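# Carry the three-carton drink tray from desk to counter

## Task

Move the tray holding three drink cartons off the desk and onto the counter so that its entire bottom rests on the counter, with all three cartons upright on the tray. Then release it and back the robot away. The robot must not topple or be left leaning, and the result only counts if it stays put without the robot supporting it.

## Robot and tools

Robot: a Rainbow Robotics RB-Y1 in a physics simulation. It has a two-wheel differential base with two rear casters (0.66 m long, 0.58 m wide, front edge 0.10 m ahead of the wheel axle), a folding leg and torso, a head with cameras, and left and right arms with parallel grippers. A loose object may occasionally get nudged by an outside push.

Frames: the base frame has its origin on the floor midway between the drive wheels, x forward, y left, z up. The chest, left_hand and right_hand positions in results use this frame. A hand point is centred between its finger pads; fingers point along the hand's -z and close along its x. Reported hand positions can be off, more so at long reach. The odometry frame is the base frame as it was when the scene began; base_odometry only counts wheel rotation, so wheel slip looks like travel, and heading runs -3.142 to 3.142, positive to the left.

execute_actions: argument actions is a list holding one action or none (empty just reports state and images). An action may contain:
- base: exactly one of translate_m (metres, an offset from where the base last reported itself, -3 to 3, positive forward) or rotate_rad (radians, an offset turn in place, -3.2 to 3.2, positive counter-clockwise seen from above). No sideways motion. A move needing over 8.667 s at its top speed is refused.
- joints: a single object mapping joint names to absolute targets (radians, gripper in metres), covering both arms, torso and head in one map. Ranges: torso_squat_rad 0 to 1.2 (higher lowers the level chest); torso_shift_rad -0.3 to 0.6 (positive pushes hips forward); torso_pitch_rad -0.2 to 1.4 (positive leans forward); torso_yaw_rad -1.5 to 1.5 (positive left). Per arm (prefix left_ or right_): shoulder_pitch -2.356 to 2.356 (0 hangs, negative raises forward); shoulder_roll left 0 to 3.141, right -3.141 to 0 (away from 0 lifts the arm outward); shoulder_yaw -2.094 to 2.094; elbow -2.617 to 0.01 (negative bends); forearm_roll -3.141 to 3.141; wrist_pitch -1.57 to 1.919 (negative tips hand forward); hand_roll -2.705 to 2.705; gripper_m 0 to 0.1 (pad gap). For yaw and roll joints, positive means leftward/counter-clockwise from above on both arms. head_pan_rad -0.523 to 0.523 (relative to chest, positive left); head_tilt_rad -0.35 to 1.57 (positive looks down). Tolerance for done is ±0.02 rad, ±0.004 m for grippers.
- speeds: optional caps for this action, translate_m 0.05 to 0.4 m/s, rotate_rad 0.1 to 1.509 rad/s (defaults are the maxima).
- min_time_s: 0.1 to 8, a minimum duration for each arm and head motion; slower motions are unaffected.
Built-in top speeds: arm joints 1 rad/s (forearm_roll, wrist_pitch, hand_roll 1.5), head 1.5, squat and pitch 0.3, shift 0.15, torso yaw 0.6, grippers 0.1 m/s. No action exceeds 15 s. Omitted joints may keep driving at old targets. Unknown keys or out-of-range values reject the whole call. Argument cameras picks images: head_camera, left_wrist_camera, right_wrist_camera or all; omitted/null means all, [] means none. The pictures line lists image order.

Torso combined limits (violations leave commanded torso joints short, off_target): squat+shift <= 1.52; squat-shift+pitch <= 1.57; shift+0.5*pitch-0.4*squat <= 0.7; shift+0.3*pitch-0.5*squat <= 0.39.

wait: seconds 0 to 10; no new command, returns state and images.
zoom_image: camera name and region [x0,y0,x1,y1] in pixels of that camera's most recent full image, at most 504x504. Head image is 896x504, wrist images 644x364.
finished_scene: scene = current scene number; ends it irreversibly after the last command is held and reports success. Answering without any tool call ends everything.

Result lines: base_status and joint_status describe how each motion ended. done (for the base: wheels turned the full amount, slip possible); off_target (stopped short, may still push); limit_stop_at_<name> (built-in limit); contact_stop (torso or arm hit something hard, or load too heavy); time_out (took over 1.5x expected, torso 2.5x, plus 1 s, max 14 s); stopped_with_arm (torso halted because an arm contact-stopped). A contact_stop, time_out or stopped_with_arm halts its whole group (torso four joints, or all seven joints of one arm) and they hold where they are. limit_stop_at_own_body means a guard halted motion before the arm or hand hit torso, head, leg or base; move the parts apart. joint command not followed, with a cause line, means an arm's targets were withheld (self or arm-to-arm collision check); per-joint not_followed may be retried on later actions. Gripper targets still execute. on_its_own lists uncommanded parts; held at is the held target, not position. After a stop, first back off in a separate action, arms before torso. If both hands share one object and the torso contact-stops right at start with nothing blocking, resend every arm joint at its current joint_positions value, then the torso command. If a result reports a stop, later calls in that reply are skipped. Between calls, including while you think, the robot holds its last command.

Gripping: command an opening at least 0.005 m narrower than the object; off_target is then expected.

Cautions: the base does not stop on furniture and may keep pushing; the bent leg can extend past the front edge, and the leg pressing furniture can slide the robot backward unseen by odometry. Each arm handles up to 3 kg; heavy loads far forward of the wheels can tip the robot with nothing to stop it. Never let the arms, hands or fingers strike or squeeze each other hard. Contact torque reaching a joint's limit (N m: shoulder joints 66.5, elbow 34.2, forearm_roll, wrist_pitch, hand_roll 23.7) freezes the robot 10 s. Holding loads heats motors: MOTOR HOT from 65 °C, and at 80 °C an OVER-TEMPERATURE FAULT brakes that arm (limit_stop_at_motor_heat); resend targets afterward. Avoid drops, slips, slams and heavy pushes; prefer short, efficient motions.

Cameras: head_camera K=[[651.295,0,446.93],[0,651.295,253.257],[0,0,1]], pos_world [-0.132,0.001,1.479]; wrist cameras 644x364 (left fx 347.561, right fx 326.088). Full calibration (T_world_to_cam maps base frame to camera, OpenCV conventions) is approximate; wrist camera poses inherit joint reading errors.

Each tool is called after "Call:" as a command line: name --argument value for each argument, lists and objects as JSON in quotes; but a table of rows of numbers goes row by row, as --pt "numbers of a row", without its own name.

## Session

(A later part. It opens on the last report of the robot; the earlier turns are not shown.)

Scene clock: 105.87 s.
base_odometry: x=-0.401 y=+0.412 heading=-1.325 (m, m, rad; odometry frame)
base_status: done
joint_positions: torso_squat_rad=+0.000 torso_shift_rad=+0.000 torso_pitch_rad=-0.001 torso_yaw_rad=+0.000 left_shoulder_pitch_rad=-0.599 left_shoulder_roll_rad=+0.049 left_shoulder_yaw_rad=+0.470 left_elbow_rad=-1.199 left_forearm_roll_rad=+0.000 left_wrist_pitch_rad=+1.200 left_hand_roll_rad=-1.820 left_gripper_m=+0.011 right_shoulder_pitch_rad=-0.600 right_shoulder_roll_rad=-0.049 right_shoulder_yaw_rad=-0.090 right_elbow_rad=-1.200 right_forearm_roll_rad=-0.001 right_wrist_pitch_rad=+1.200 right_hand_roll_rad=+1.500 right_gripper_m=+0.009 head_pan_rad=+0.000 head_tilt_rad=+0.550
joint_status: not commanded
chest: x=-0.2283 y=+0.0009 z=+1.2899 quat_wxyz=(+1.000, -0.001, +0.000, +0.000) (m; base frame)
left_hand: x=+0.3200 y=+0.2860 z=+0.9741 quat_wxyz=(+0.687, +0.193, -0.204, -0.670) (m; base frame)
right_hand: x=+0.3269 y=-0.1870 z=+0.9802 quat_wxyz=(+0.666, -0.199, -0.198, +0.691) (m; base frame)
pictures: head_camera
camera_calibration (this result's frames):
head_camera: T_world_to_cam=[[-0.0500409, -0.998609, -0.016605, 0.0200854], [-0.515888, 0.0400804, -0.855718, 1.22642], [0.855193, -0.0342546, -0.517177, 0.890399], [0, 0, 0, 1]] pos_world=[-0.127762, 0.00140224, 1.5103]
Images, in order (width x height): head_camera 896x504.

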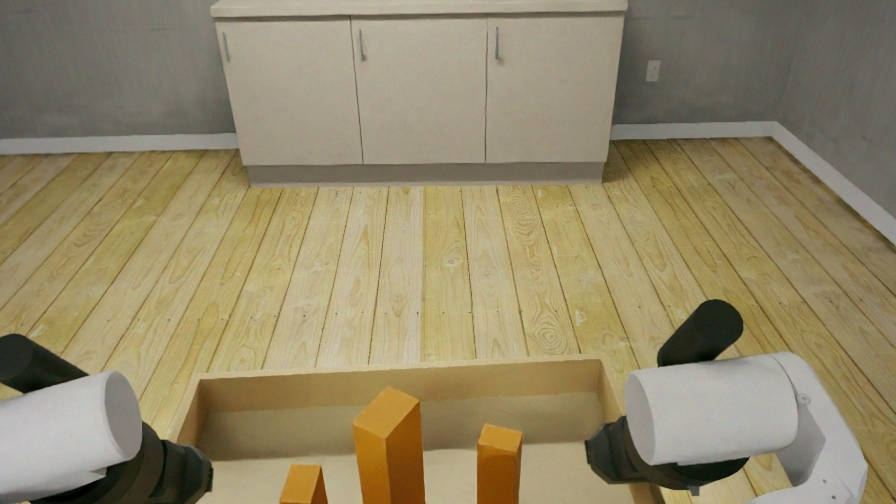

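Call:
execute_actions --actions '[{"base":{"translate_m":1.6}}]' --cameras '["head_camera"]'

Call:
execute_actions --actions '[{"base":{"translate_m":0.8}}]' --cameras '["head_camera"]'

Scene clock: 119.10 s.
base_odometry: x=-0.012 y=-1.140 heading=-1.326 (m, m, rad; odometry frame)
base_status: done
joint_positions: torso_squat_rad=+0.000 torso_shift_rad=+0.000 torso_pitch_rad=-0.001 torso_yaw_rad=+0.000 left_shoulder_pitch_rad=-0.599 left_shoulder_roll_rad=+0.049 left_shoulder_yaw_rad=+0.470 left_elbow_rad=-1.199 left_forearm_roll_rad=+0.000 left_wrist_pitch_rad=+1.200 left_hand_roll_rad=-1.820 left_gripper_m=+0.011 right_shoulder_pitch_rad=-0.600 right_shoulder_roll_rad=-0.049 right_shoulder_yaw_rad=-0.090 right_elbow_rad=-1.200 right_forearm_roll_rad=-0.001 right_wrist_pitch_rad=+1.200 right_hand_roll_rad=+1.500 right_gripper_m=+0.009 head_pan_rad=+0.000 head_tilt_rad=+0.550
joint_status: not commanded
chest: x=-0.2282 y=+0.0009 z=+1.2899 quat_wxyz=(+1.000, -0.001, +0.000, +0.000) (m; base frame)
left_hand: x=+0.3200 y=+0.2860 z=+0.9740 quat_wxyz=(+0.687, +0.193, -0.204, -0.670) (m; base frame)
right_hand: x=+0.3270 y=-0.1871 z=+0.9801 quat_wxyz=(+0.666, -0.199, -0.198, +0.691) (m; base frame)
pictures: head_camera
camera_calibration (this result's frames):
head_camera: T_world_to_cam=[[-0.0500432, -0.998609, -0.0165992, 0.0200803], [-0.515991, 0.0400808, -0.855656, 1.22635], [0.855131, -0.0342547, -0.517279, 0.890465], [0, 0, 0, 1]] pos_world=[-0.127674, 0.00140203, 1.51028]
Images, in order (width x height): head_camera 896x504.

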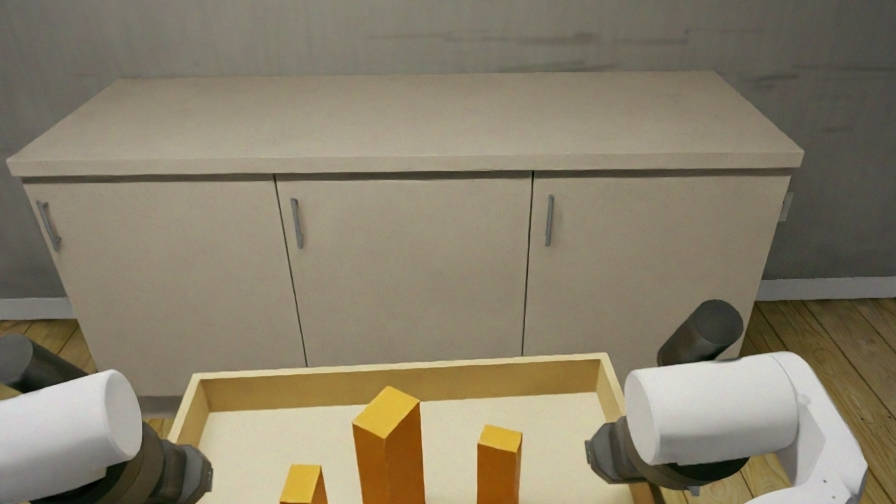

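Scene clock: 122.67 s.
base_odometry: x=+0.181 y=-1.916 heading=-1.327 (m, m, rad; odometry frame)
base_status: done
joint_positions: torso_squat_rad=+0.000 torso_shift_rad=+0.000 torso_pitch_rad=-0.001 torso_yaw_rad=+0.000 left_shoulder_pitch_rad=-0.599 left_shoulder_roll_rad=+0.049 left_shoulder_yaw_rad=+0.470 left_elbow_rad=-1.199 left_forearm_roll_rad=+0.000 left_wrist_pitch_rad=+1.200 left_hand_roll_rad=-1.820 left_gripper_m=+0.011 right_shoulder_pitch_rad=-0.600 right_shoulder_roll_rad=-0.049 right_shoulder_yaw_rad=-0.090 right_elbow_rad=-1.200 right_forearm_roll_rad=-0.001 right_wrist_pitch_rad=+1.200 right_hand_roll_rad=+1.500 right_gripper_m=+0.009 head_pan_rad=+0.000 head_tilt_rad=+0.550
joint_status: not commanded
chest: x=-0.2282 y=+0.0009 z=+1.2899 quat_wxyz=(+1.000, -0.001, +0.000, +0.000) (m; base frame)
left_hand: x=+0.3200 y=+0.2860 z=+0.9740 quat_wxyz=(+0.687, +0.193, -0.204, -0.670) (m; base frame)
right_hand: x=+0.3270 y=-0.1871 z=+0.9801 quat_wxyz=(+0.666, -0.199, -0.198, +0.691) (m; base frame)
pictures: head_camera
camera_calibration (this result's frames):
head_camera: T_world_to_cam=[[-0.050043, -0.998609, -0.0165985, 0.02008], [-0.515999, 0.0400804, -0.855651, 1.22634], [0.855126, -0.0342545, -0.517287, 0.890467], [0, 0, 0, 1]] pos_world=[-0.127664, 0.00140217, 1.51028]
Images, in order (width x height): head_camera 896x504.

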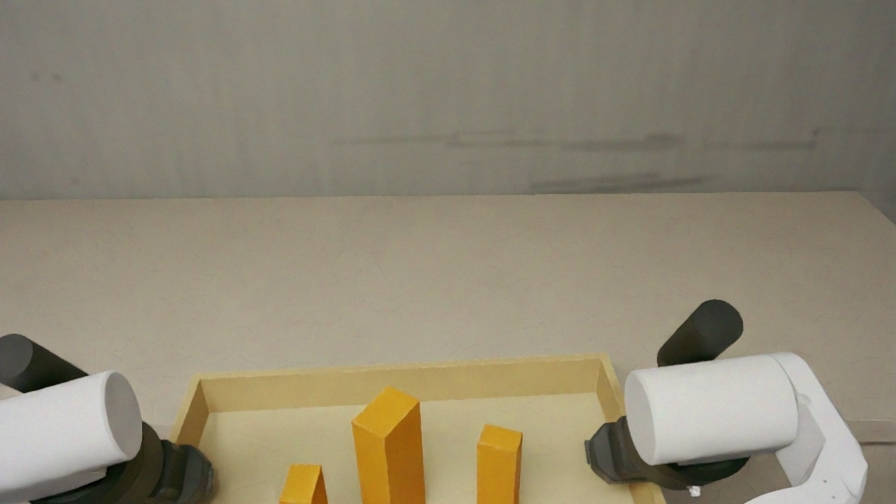

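Call:
execute_actions --actions '[{"min_time_s":3,"joints":{"head_tilt_rad":1.0,"left_elbow_rad":-1.4,"right_elbow_rad":-1.4,"left_wrist_pitch_rad":1.4,"right_wrist_pitch_rad":1.4}}]' --cameras '[]'

Call:
execute_actions --actions '[{"base":{"translate_m":0.2},"speeds":{"translate_m":0.1},"joints":{"torso_shift_rad":0.2}}]'

Scene clock: 141.30 s.
base_odometry: x=+0.181 y=-1.916 heading=-1.327 (m, m, rad; odometry frame)
base_status: not commanded
joint_positions: torso_squat_rad=+0.000 torso_shift_rad=+0.000 torso_pitch_rad=-0.001 torso_yaw_rad=+0.000 left_shoulder_pitch_rad=-0.599 left_shoulder_roll_rad=+0.047 left_shoulder_yaw_rad=+0.469 left_elbow_rad=-1.399 left_forearm_roll_rad=+0.001 left_wrist_pitch_rad=+1.400 left_hand_roll_rad=-1.820 left_gripper_m=+0.011 right_shoulder_pitch_rad=-0.600 right_shoulder_roll_rad=-0.047 right_shoulder_yaw_rad=-0.089 right_elbow_rad=-1.400 right_forearm_roll_rad=-0.001 right_wrist_pitch_rad=+1.400 right_hand_roll_rad=+1.500 right_gripper_m=+0.009 head_pan_rad=+0.000 head_tilt_rad=+1.000
joint_status: all done
chest: x=-0.2282 y=+0.0009 z=+1.2899 quat_wxyz=(+1.000, -0.001, +0.000, +0.000) (m; base frame)
left_hand: x=+0.3103 y=+0.2905 z=+1.0239 quat_wxyz=(+0.687, +0.192, -0.205, -0.671) (m; base frame)
right_hand: x=+0.3176 y=-0.1840 z=+1.0306 quat_wxyz=(+0.666, -0.199, -0.199, +0.692) (m; base frame)
pictures: none
No camera images: the call's "cameras" was empty. Leave "cameras" out to get every camera's image.

Scene clock: 143.90 s.
base_odometry: x=+0.230 y=-2.110 heading=-1.327 (m, m, rad; odometry frame)
base_status: done
joint_positions: torso_squat_rad=+0.000 torso_shift_rad=+0.200 torso_pitch_rad=+0.000 torso_yaw_rad=+0.000 left_shoulder_pitch_rad=-0.600 left_shoulder_roll_rad=+0.047 left_shoulder_yaw_rad=+0.469 left_elbow_rad=-1.399 left_forearm_roll_rad=+0.001 left_wrist_pitch_rad=+1.400 left_hand_roll_rad=-1.820 left_gripper_m=+0.011 right_shoulder_pitch_rad=-0.600 right_shoulder_roll_rad=-0.047 right_shoulder_yaw_rad=-0.089 right_elbow_rad=-1.400 right_forearm_roll_rad=-0.001 right_wrist_pitch_rad=+1.400 right_hand_roll_rad=+1.500 right_gripper_m=+0.009 head_pan_rad=+0.000 head_tilt_rad=+1.000
joint_status: all done
chest: x=-0.0888 y=+0.0009 z=+1.2759 quat_wxyz=(+1.000, -0.001, +0.000, +0.000) (m; base frame)
left_hand: x=+0.4497 y=+0.2905 z=+1.0099 quat_wxyz=(+0.687, +0.192, -0.205, -0.671) (m; base frame)
right_hand: x=+0.4570 y=-0.1840 z=+1.0165 quat_wxyz=(+0.666, -0.199, -0.199, +0.692) (m; base frame)
pictures: head_camera, left_wrist_camera, right_wrist_camera
camera_calibration (this result's frames):
head_camera: T_world_to_cam=[[-0.0527495, -0.998582, 0.0071167, -0.00837017], [-0.836891, 0.0403179, -0.545883, 0.80762], [0.544822, -0.0347509, -0.837831, 1.21635], [0, 0, 0, 1]] pos_world=[0.0127551, 0.00134944, 1.46002]
left_wrist_camera: T_world_to_cam=[[0.0451721, -0.998426, 0.0332438, 0.233806], [-0.982936, -0.0384821, 0.179875, 0.297405], [-0.178313, -0.0408019, -0.983128, 1.17511], [0, 0, 0, 1]] pos_world=[0.491305, 0.29283, 1.09401]
right_wrist_camera: T_world_to_cam=[[0.0514259, -0.997991, -0.0369994, -0.165497], [-0.992992, -0.0550454, 0.10458, 0.372878], [-0.106406, 0.031362, -0.993828, 1.15184], [0, 0, 0, 1]] pos_world=[0.501338, -0.180763, 1.09961]
Images, in order (width x height): head_camera 896x504, left_wrist_camera 644x364, right_wrist_camera 644x364.

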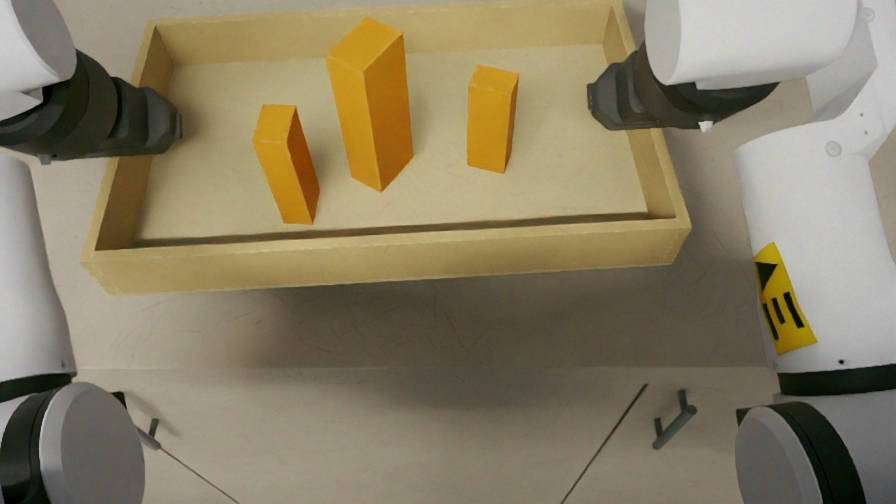

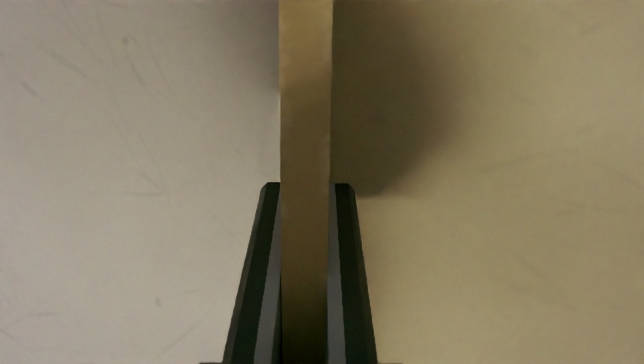

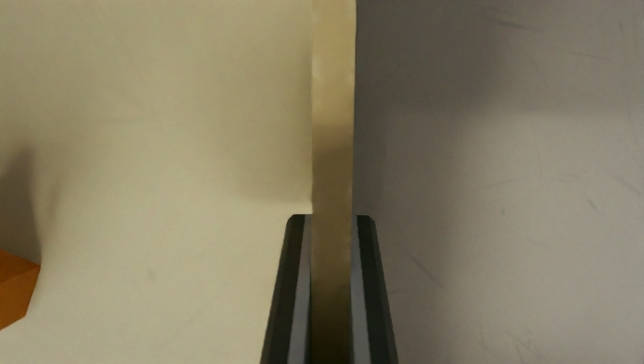

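Edge at x≈0.24; go a bit further and lower in steps.

Call:
execute_actions --actions '[{"base":{"translate_m":0.06},"joints":{"torso_squat_rad":0.25}}]' --cameras '[]'

Call:
execute_actions --actions '[{"joints":{"torso_squat_rad":0.33}}]' --cameras '["head_camera"]'

Scene clock: 151.67 s.
base_odometry: x=+0.244 y=-2.169 heading=-1.328 (m, m, rad; odometry frame)
base_status: done
joint_positions: torso_squat_rad=+0.250 torso_shift_rad=+0.200 torso_pitch_rad=-0.001 torso_yaw_rad=+0.000 left_shoulder_pitch_rad=-0.600 left_shoulder_roll_rad=+0.047 left_shoulder_yaw_rad=+0.469 left_elbow_rad=-1.399 left_forearm_roll_rad=+0.001 left_wrist_pitch_rad=+1.400 left_hand_roll_rad=-1.820 left_gripper_m=+0.011 right_shoulder_pitch_rad=-0.600 right_shoulder_roll_rad=-0.047 right_shoulder_yaw_rad=-0.089 right_elbow_rad=-1.400 right_forearm_roll_rad=-0.001 right_wrist_pitch_rad=+1.400 right_hand_roll_rad=+1.500 right_gripper_m=+0.009 head_pan_rad=+0.000 head_tilt_rad=+1.000
joint_status: all done
chest: x=-0.0934 y=+0.0009 z=+1.2546 quat_wxyz=(+1.000, -0.001, +0.000, +0.000) (m; base frame)
left_hand: x=+0.4452 y=+0.2905 z=+0.9889 quat_wxyz=(+0.687, +0.192, -0.205, -0.671) (m; base frame)
right_hand: x=+0.4525 y=-0.1840 z=+0.9955 quat_wxyz=(+0.665, -0.199, -0.199, +0.691) (m; base frame)
pictures: none
No camera images: the call's "cameras" was empty. Leave "cameras" out to get every camera's image.

Scene clock: 152.67 s.
base_odometry: x=+0.244 y=-2.169 heading=-1.328 (m, m, rad; odometry frame)
base_status: not commanded
joint_positions: torso_squat_rad=+0.330 torso_shift_rad=+0.200 torso_pitch_rad=-0.001 torso_yaw_rad=+0.000 left_shoulder_pitch_rad=-0.600 left_shoulder_roll_rad=+0.047 left_shoulder_yaw_rad=+0.469 left_elbow_rad=-1.399 left_forearm_roll_rad=+0.001 left_wrist_pitch_rad=+1.400 left_hand_roll_rad=-1.820 left_gripper_m=+0.011 right_shoulder_pitch_rad=-0.600 right_shoulder_roll_rad=-0.047 right_shoulder_yaw_rad=-0.089 right_elbow_rad=-1.400 right_forearm_roll_rad=-0.001 right_wrist_pitch_rad=+1.400 right_hand_roll_rad=+1.500 right_gripper_m=+0.009 head_pan_rad=+0.000 head_tilt_rad=+1.000
joint_status: all done
chest: x=-0.0966 y=+0.0009 z=+1.2389 quat_wxyz=(+1.000, -0.001, +0.000, +0.000) (m; base frame)
left_hand: x=+0.4421 y=+0.2905 z=+0.9732 quat_wxyz=(+0.687, +0.192, -0.205, -0.671) (m; base frame)
right_hand: x=+0.4493 y=-0.1840 z=+0.9798 quat_wxyz=(+0.665, -0.199, -0.199, +0.691) (m; base frame)
pictures: head_camera
camera_calibration (this result's frames):
head_camera: T_world_to_cam=[[-0.0527526, -0.998582, 0.00709438, -0.00851617], [-0.836658, 0.0403178, -0.546239, 0.781414], [0.545179, -0.0347511, -0.837599, 1.18933], [0, 0, 0, 1]] pos_world=[0.00492743, 0.00132167, 1.42308]
Images, in order (width x height): head_camera 896x504.

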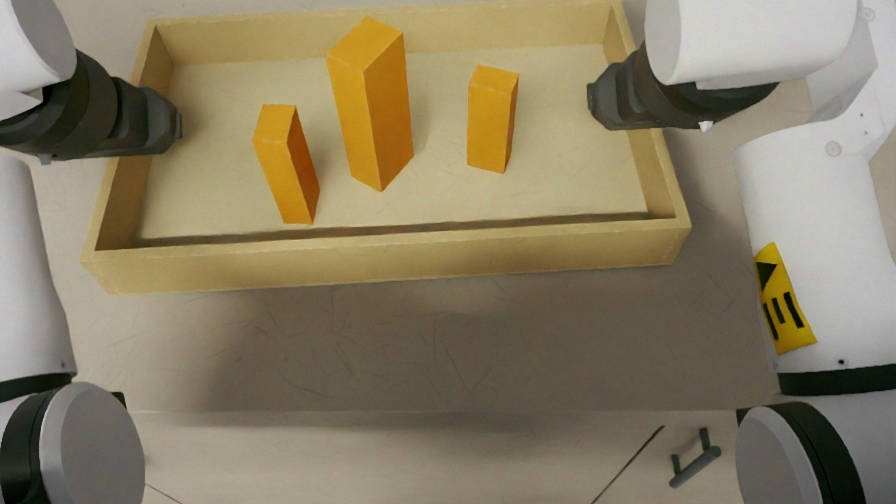

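Call:
execute_actions --actions '[{"joints":{"torso_squat_rad":0.38}}]' --cameras '[]'

Call:
execute_actions --actions '[{"joints":{"torso_squat_rad":0.42}}]' --cameras '[]'

Call:
execute_actions --actions '[{"joints":{"torso_squat_rad":0.455}}]' --cameras '[]'

Scene clock: 161.47 s.
base_odometry: x=+0.244 y=-2.169 heading=-1.328 (m, m, rad; odometry frame)
base_status: not commanded
joint_positions: torso_squat_rad=+0.380 torso_shift_rad=+0.199 torso_pitch_rad=-0.004 torso_yaw_rad=+0.000 left_shoulder_pitch_rad=-0.606 left_shoulder_roll_rad=+0.049 left_shoulder_yaw_rad=+0.469 left_elbow_rad=-1.403 left_forearm_roll_rad=+0.001 left_wrist_pitch_rad=+1.399 left_hand_roll_rad=-1.820 left_gripper_m=+0.011 right_shoulder_pitch_rad=-0.604 right_shoulder_roll_rad=-0.048 right_shoulder_yaw_rad=-0.089 right_elbow_rad=-1.403 right_forearm_roll_rad=-0.001 right_wrist_pitch_rad=+1.399 right_hand_roll_rad=+1.500 right_gripper_m=+0.009 head_pan_rad=+0.000 head_tilt_rad=+1.000
joint_status: all done
chest: x=-0.1007 y=+0.0007 z=+1.2271 quat_wxyz=(+1.000, +0.000, -0.002, +0.000) (m; base frame)
left_hand: x=+0.4416 y=+0.2906 z=+0.9681 quat_wxyz=(+0.685, +0.198, -0.209, -0.670) (m; base frame)
right_hand: x=+0.4479 y=-0.1837 z=+0.9731 quat_wxyz=(+0.664, -0.203, -0.203, +0.691) (m; base frame)
pictures: none
No camera images: the call's "cameras" was empty. Leave "cameras" out to get every camera's image.

Scene clock: 162.33 s.
base_odometry: x=+0.244 y=-2.169 heading=-1.328 (m, m, rad; odometry frame)
base_status: not commanded
joint_positions: torso_squat_rad=+0.413 torso_shift_rad=+0.196 torso_pitch_rad=-0.013 torso_yaw_rad=+0.000 left_shoulder_pitch_rad=-0.608 left_shoulder_roll_rad=+0.051 left_shoulder_yaw_rad=+0.468 left_elbow_rad=-1.405 left_forearm_roll_rad=+0.001 left_wrist_pitch_rad=+1.399 left_hand_roll_rad=-1.820 left_gripper_m=+0.011 right_shoulder_pitch_rad=-0.606 right_shoulder_roll_rad=-0.048 right_shoulder_yaw_rad=-0.089 right_elbow_rad=-1.404 right_forearm_roll_rad=-0.001 right_wrist_pitch_rad=+1.399 right_hand_roll_rad=+1.500 right_gripper_m=+0.009 head_pan_rad=+0.000 head_tilt_rad=+1.000
joint_status: torso_squat_rad contact_stop (moved +0.033 of +0.040)
chest: x=-0.1075 y=+0.0005 z=+1.2189 quat_wxyz=(+1.000, +0.000, -0.007, +0.000) (m; base frame)
left_hand: x=+0.4384 y=+0.2908 z=+0.9673 quat_wxyz=(+0.683, +0.203, -0.213, -0.669) (m; base frame)
right_hand: x=+0.4444 y=-0.1836 z=+0.9716 quat_wxyz=(+0.662, -0.207, -0.207, +0.689) (m; base frame)
pictures: none
No camera images: the call's "cameras" was empty. Leave "cameras" out to get every camera's image.

not run: a stop came earlier in this reply.

Call:
execute_actions --actions '[{"joints":{"torso_squat_rad":0.38,"left_gripper_m":0.06,"right_gripper_m":0.06}}]' --cameras '[]'

Call:
execute_actions --actions '[{"joints":{"torso_squat_rad":0,"left_elbow_rad":-1.7,"right_elbow_rad":-1.7,"left_wrist_pitch_rad":1.7,"right_wrist_pitch_rad":1.7}}]' --cameras '[]'

Call:
execute_actions --actions '[{"base":{"translate_m":-0.6},"joints":{"torso_shift_rad":0,"head_tilt_rad":0.5}}]' --cameras '["head_camera"]'

Call:
finished_scene --scene 1

Scene clock: 174.47 s.
base_odometry: x=+0.244 y=-2.169 heading=-1.328 (m, m, rad; odometry frame)
base_status: not commanded
joint_positions: torso_squat_rad=+0.380 torso_shift_rad=+0.197 torso_pitch_rad=-0.010 torso_yaw_rad=+0.000 left_shoulder_pitch_rad=-0.603 left_shoulder_roll_rad=+0.050 left_shoulder_yaw_rad=+0.469 left_elbow_rad=-1.402 left_forearm_roll_rad=+0.000 left_wrist_pitch_rad=+1.400 left_hand_roll_rad=-1.820 left_gripper_m=+0.060 right_shoulder_pitch_rad=-0.600 right_shoulder_roll_rad=-0.050 right_shoulder_yaw_rad=-0.090 right_elbow_rad=-1.400 right_forearm_roll_rad=+0.000 right_wrist_pitch_rad=+1.400 right_hand_roll_rad=+1.500 right_gripper_m=+0.060 head_pan_rad=+0.000 head_tilt_rad=+1.000
joint_status: all done
chest: x=-0.1040 y=+0.0006 z=+1.2274 quat_wxyz=(+1.000, +0.000, -0.005, +0.000) (m; base frame)
left_hand: x=+0.4386 y=+0.2918 z=+0.9697 quat_wxyz=(+0.685, +0.198, -0.209, -0.669) (m; base frame)
right_hand: x=+0.4447 y=-0.1860 z=+0.9738 quat_wxyz=(+0.665, -0.203, -0.201, +0.690) (m; base frame)
pictures: none
No camera images: the call's "cameras" was empty. Leave "cameras" out to get every camera's image.

Scene clock: 176.57 s.
base_odometry: x=+0.244 y=-2.169 heading=-1.328 (m, m, rad; odometry frame)
base_status: not commanded
joint_positions: torso_squat_rad=+0.000 torso_shift_rad=+0.197 torso_pitch_rad=-0.009 torso_yaw_rad=+0.000 left_shoulder_pitch_rad=-0.600 left_shoulder_roll_rad=+0.050 left_shoulder_yaw_rad=+0.470 left_elbow_rad=-1.700 left_forearm_roll_rad=+0.000 left_wrist_pitch_rad=+1.700 left_hand_roll_rad=-1.820 left_gripper_m=+0.060 right_shoulder_pitch_rad=-0.600 right_shoulder_roll_rad=-0.050 right_shoulder_yaw_rad=-0.090 right_elbow_rad=-1.700 right_forearm_roll_rad=+0.000 right_wrist_pitch_rad=+1.700 right_hand_roll_rad=+1.500 right_gripper_m=+0.060 head_pan_rad=+0.000 head_tilt_rad=+1.000
joint_status: all done
chest: x=-0.0938 y=+0.0008 z=+1.2764 quat_wxyz=(+1.000, -0.001, -0.005, +0.000) (m; base frame)
left_hand: x=+0.4145 y=+0.2958 z=+1.0859 quat_wxyz=(+0.686, +0.197, -0.207, -0.669) (m; base frame)
right_hand: x=+0.4218 y=-0.1853 z=+1.0919 quat_wxyz=(+0.665, -0.203, -0.201, +0.690) (m; base frame)
pictures: none
No camera images: the call's "cameras" was empty. Leave "cameras" out to get every camera's image.

Scene clock: 179.67 s.
base_odometry: x=+0.100 y=-1.586 heading=-1.329 (m, m, rad; odometry frame)
base_status: done
joint_positions: torso_squat_rad=+0.000 torso_shift_rad=+0.000 torso_pitch_rad=-0.010 torso_yaw_rad=+0.000 left_shoulder_pitch_rad=-0.600 left_shoulder_roll_rad=+0.050 left_shoulder_yaw_rad=+0.470 left_elbow_rad=-1.700 left_forearm_roll_rad=+0.000 left_wrist_pitch_rad=+1.700 left_hand_roll_rad=-1.820 left_gripper_m=+0.060 right_shoulder_pitch_rad=-0.600 right_shoulder_roll_rad=-0.050 right_shoulder_yaw_rad=-0.090 right_elbow_rad=-1.700 right_forearm_roll_rad=+0.000 right_wrist_pitch_rad=+1.700 right_hand_roll_rad=+1.500 right_gripper_m=+0.060 head_pan_rad=+0.000 head_tilt_rad=+0.500
joint_status: all done
chest: x=-0.2310 y=+0.0008 z=+1.2899 quat_wxyz=(+1.000, -0.001, -0.005, +0.000) (m; base frame)
left_hand: x=+0.2773 y=+0.2958 z=+1.0995 quat_wxyz=(+0.686, +0.197, -0.207, -0.669) (m; base frame)
right_hand: x=+0.2847 y=-0.1853 z=+1.1056 quat_wxyz=(+0.665, -0.203, -0.201, +0.690) (m; base frame)
pictures: head_camera
camera_calibration (this result's frames):
head_camera: T_world_to_cam=[[-0.0490091, -0.998606, -0.0196166, 0.0245029], [-0.464755, 0.0401846, -0.884527, 1.27801], [0.884082, -0.034233, -0.466076, 0.8242], [0, 0, 0, 1]] pos_world=[-0.133501, 0.00132733, 1.51505]
Images, in order (width x height): head_camera 896x504.

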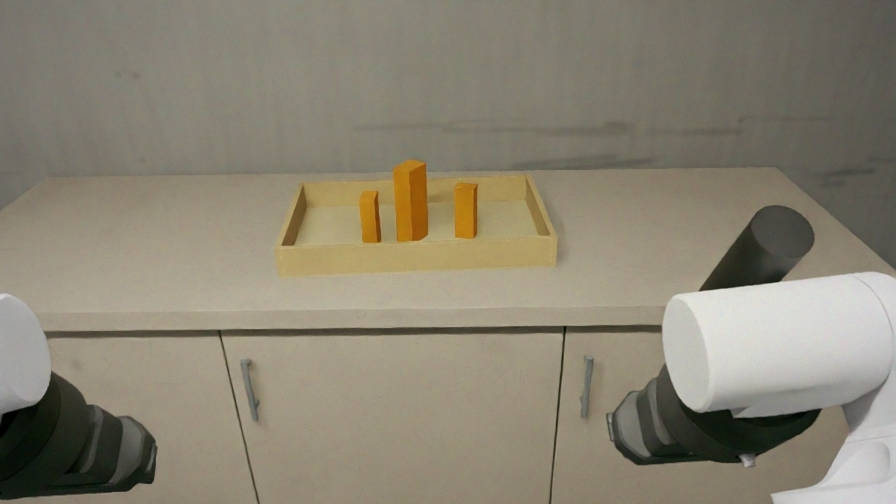

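The scene is finished: the task was done.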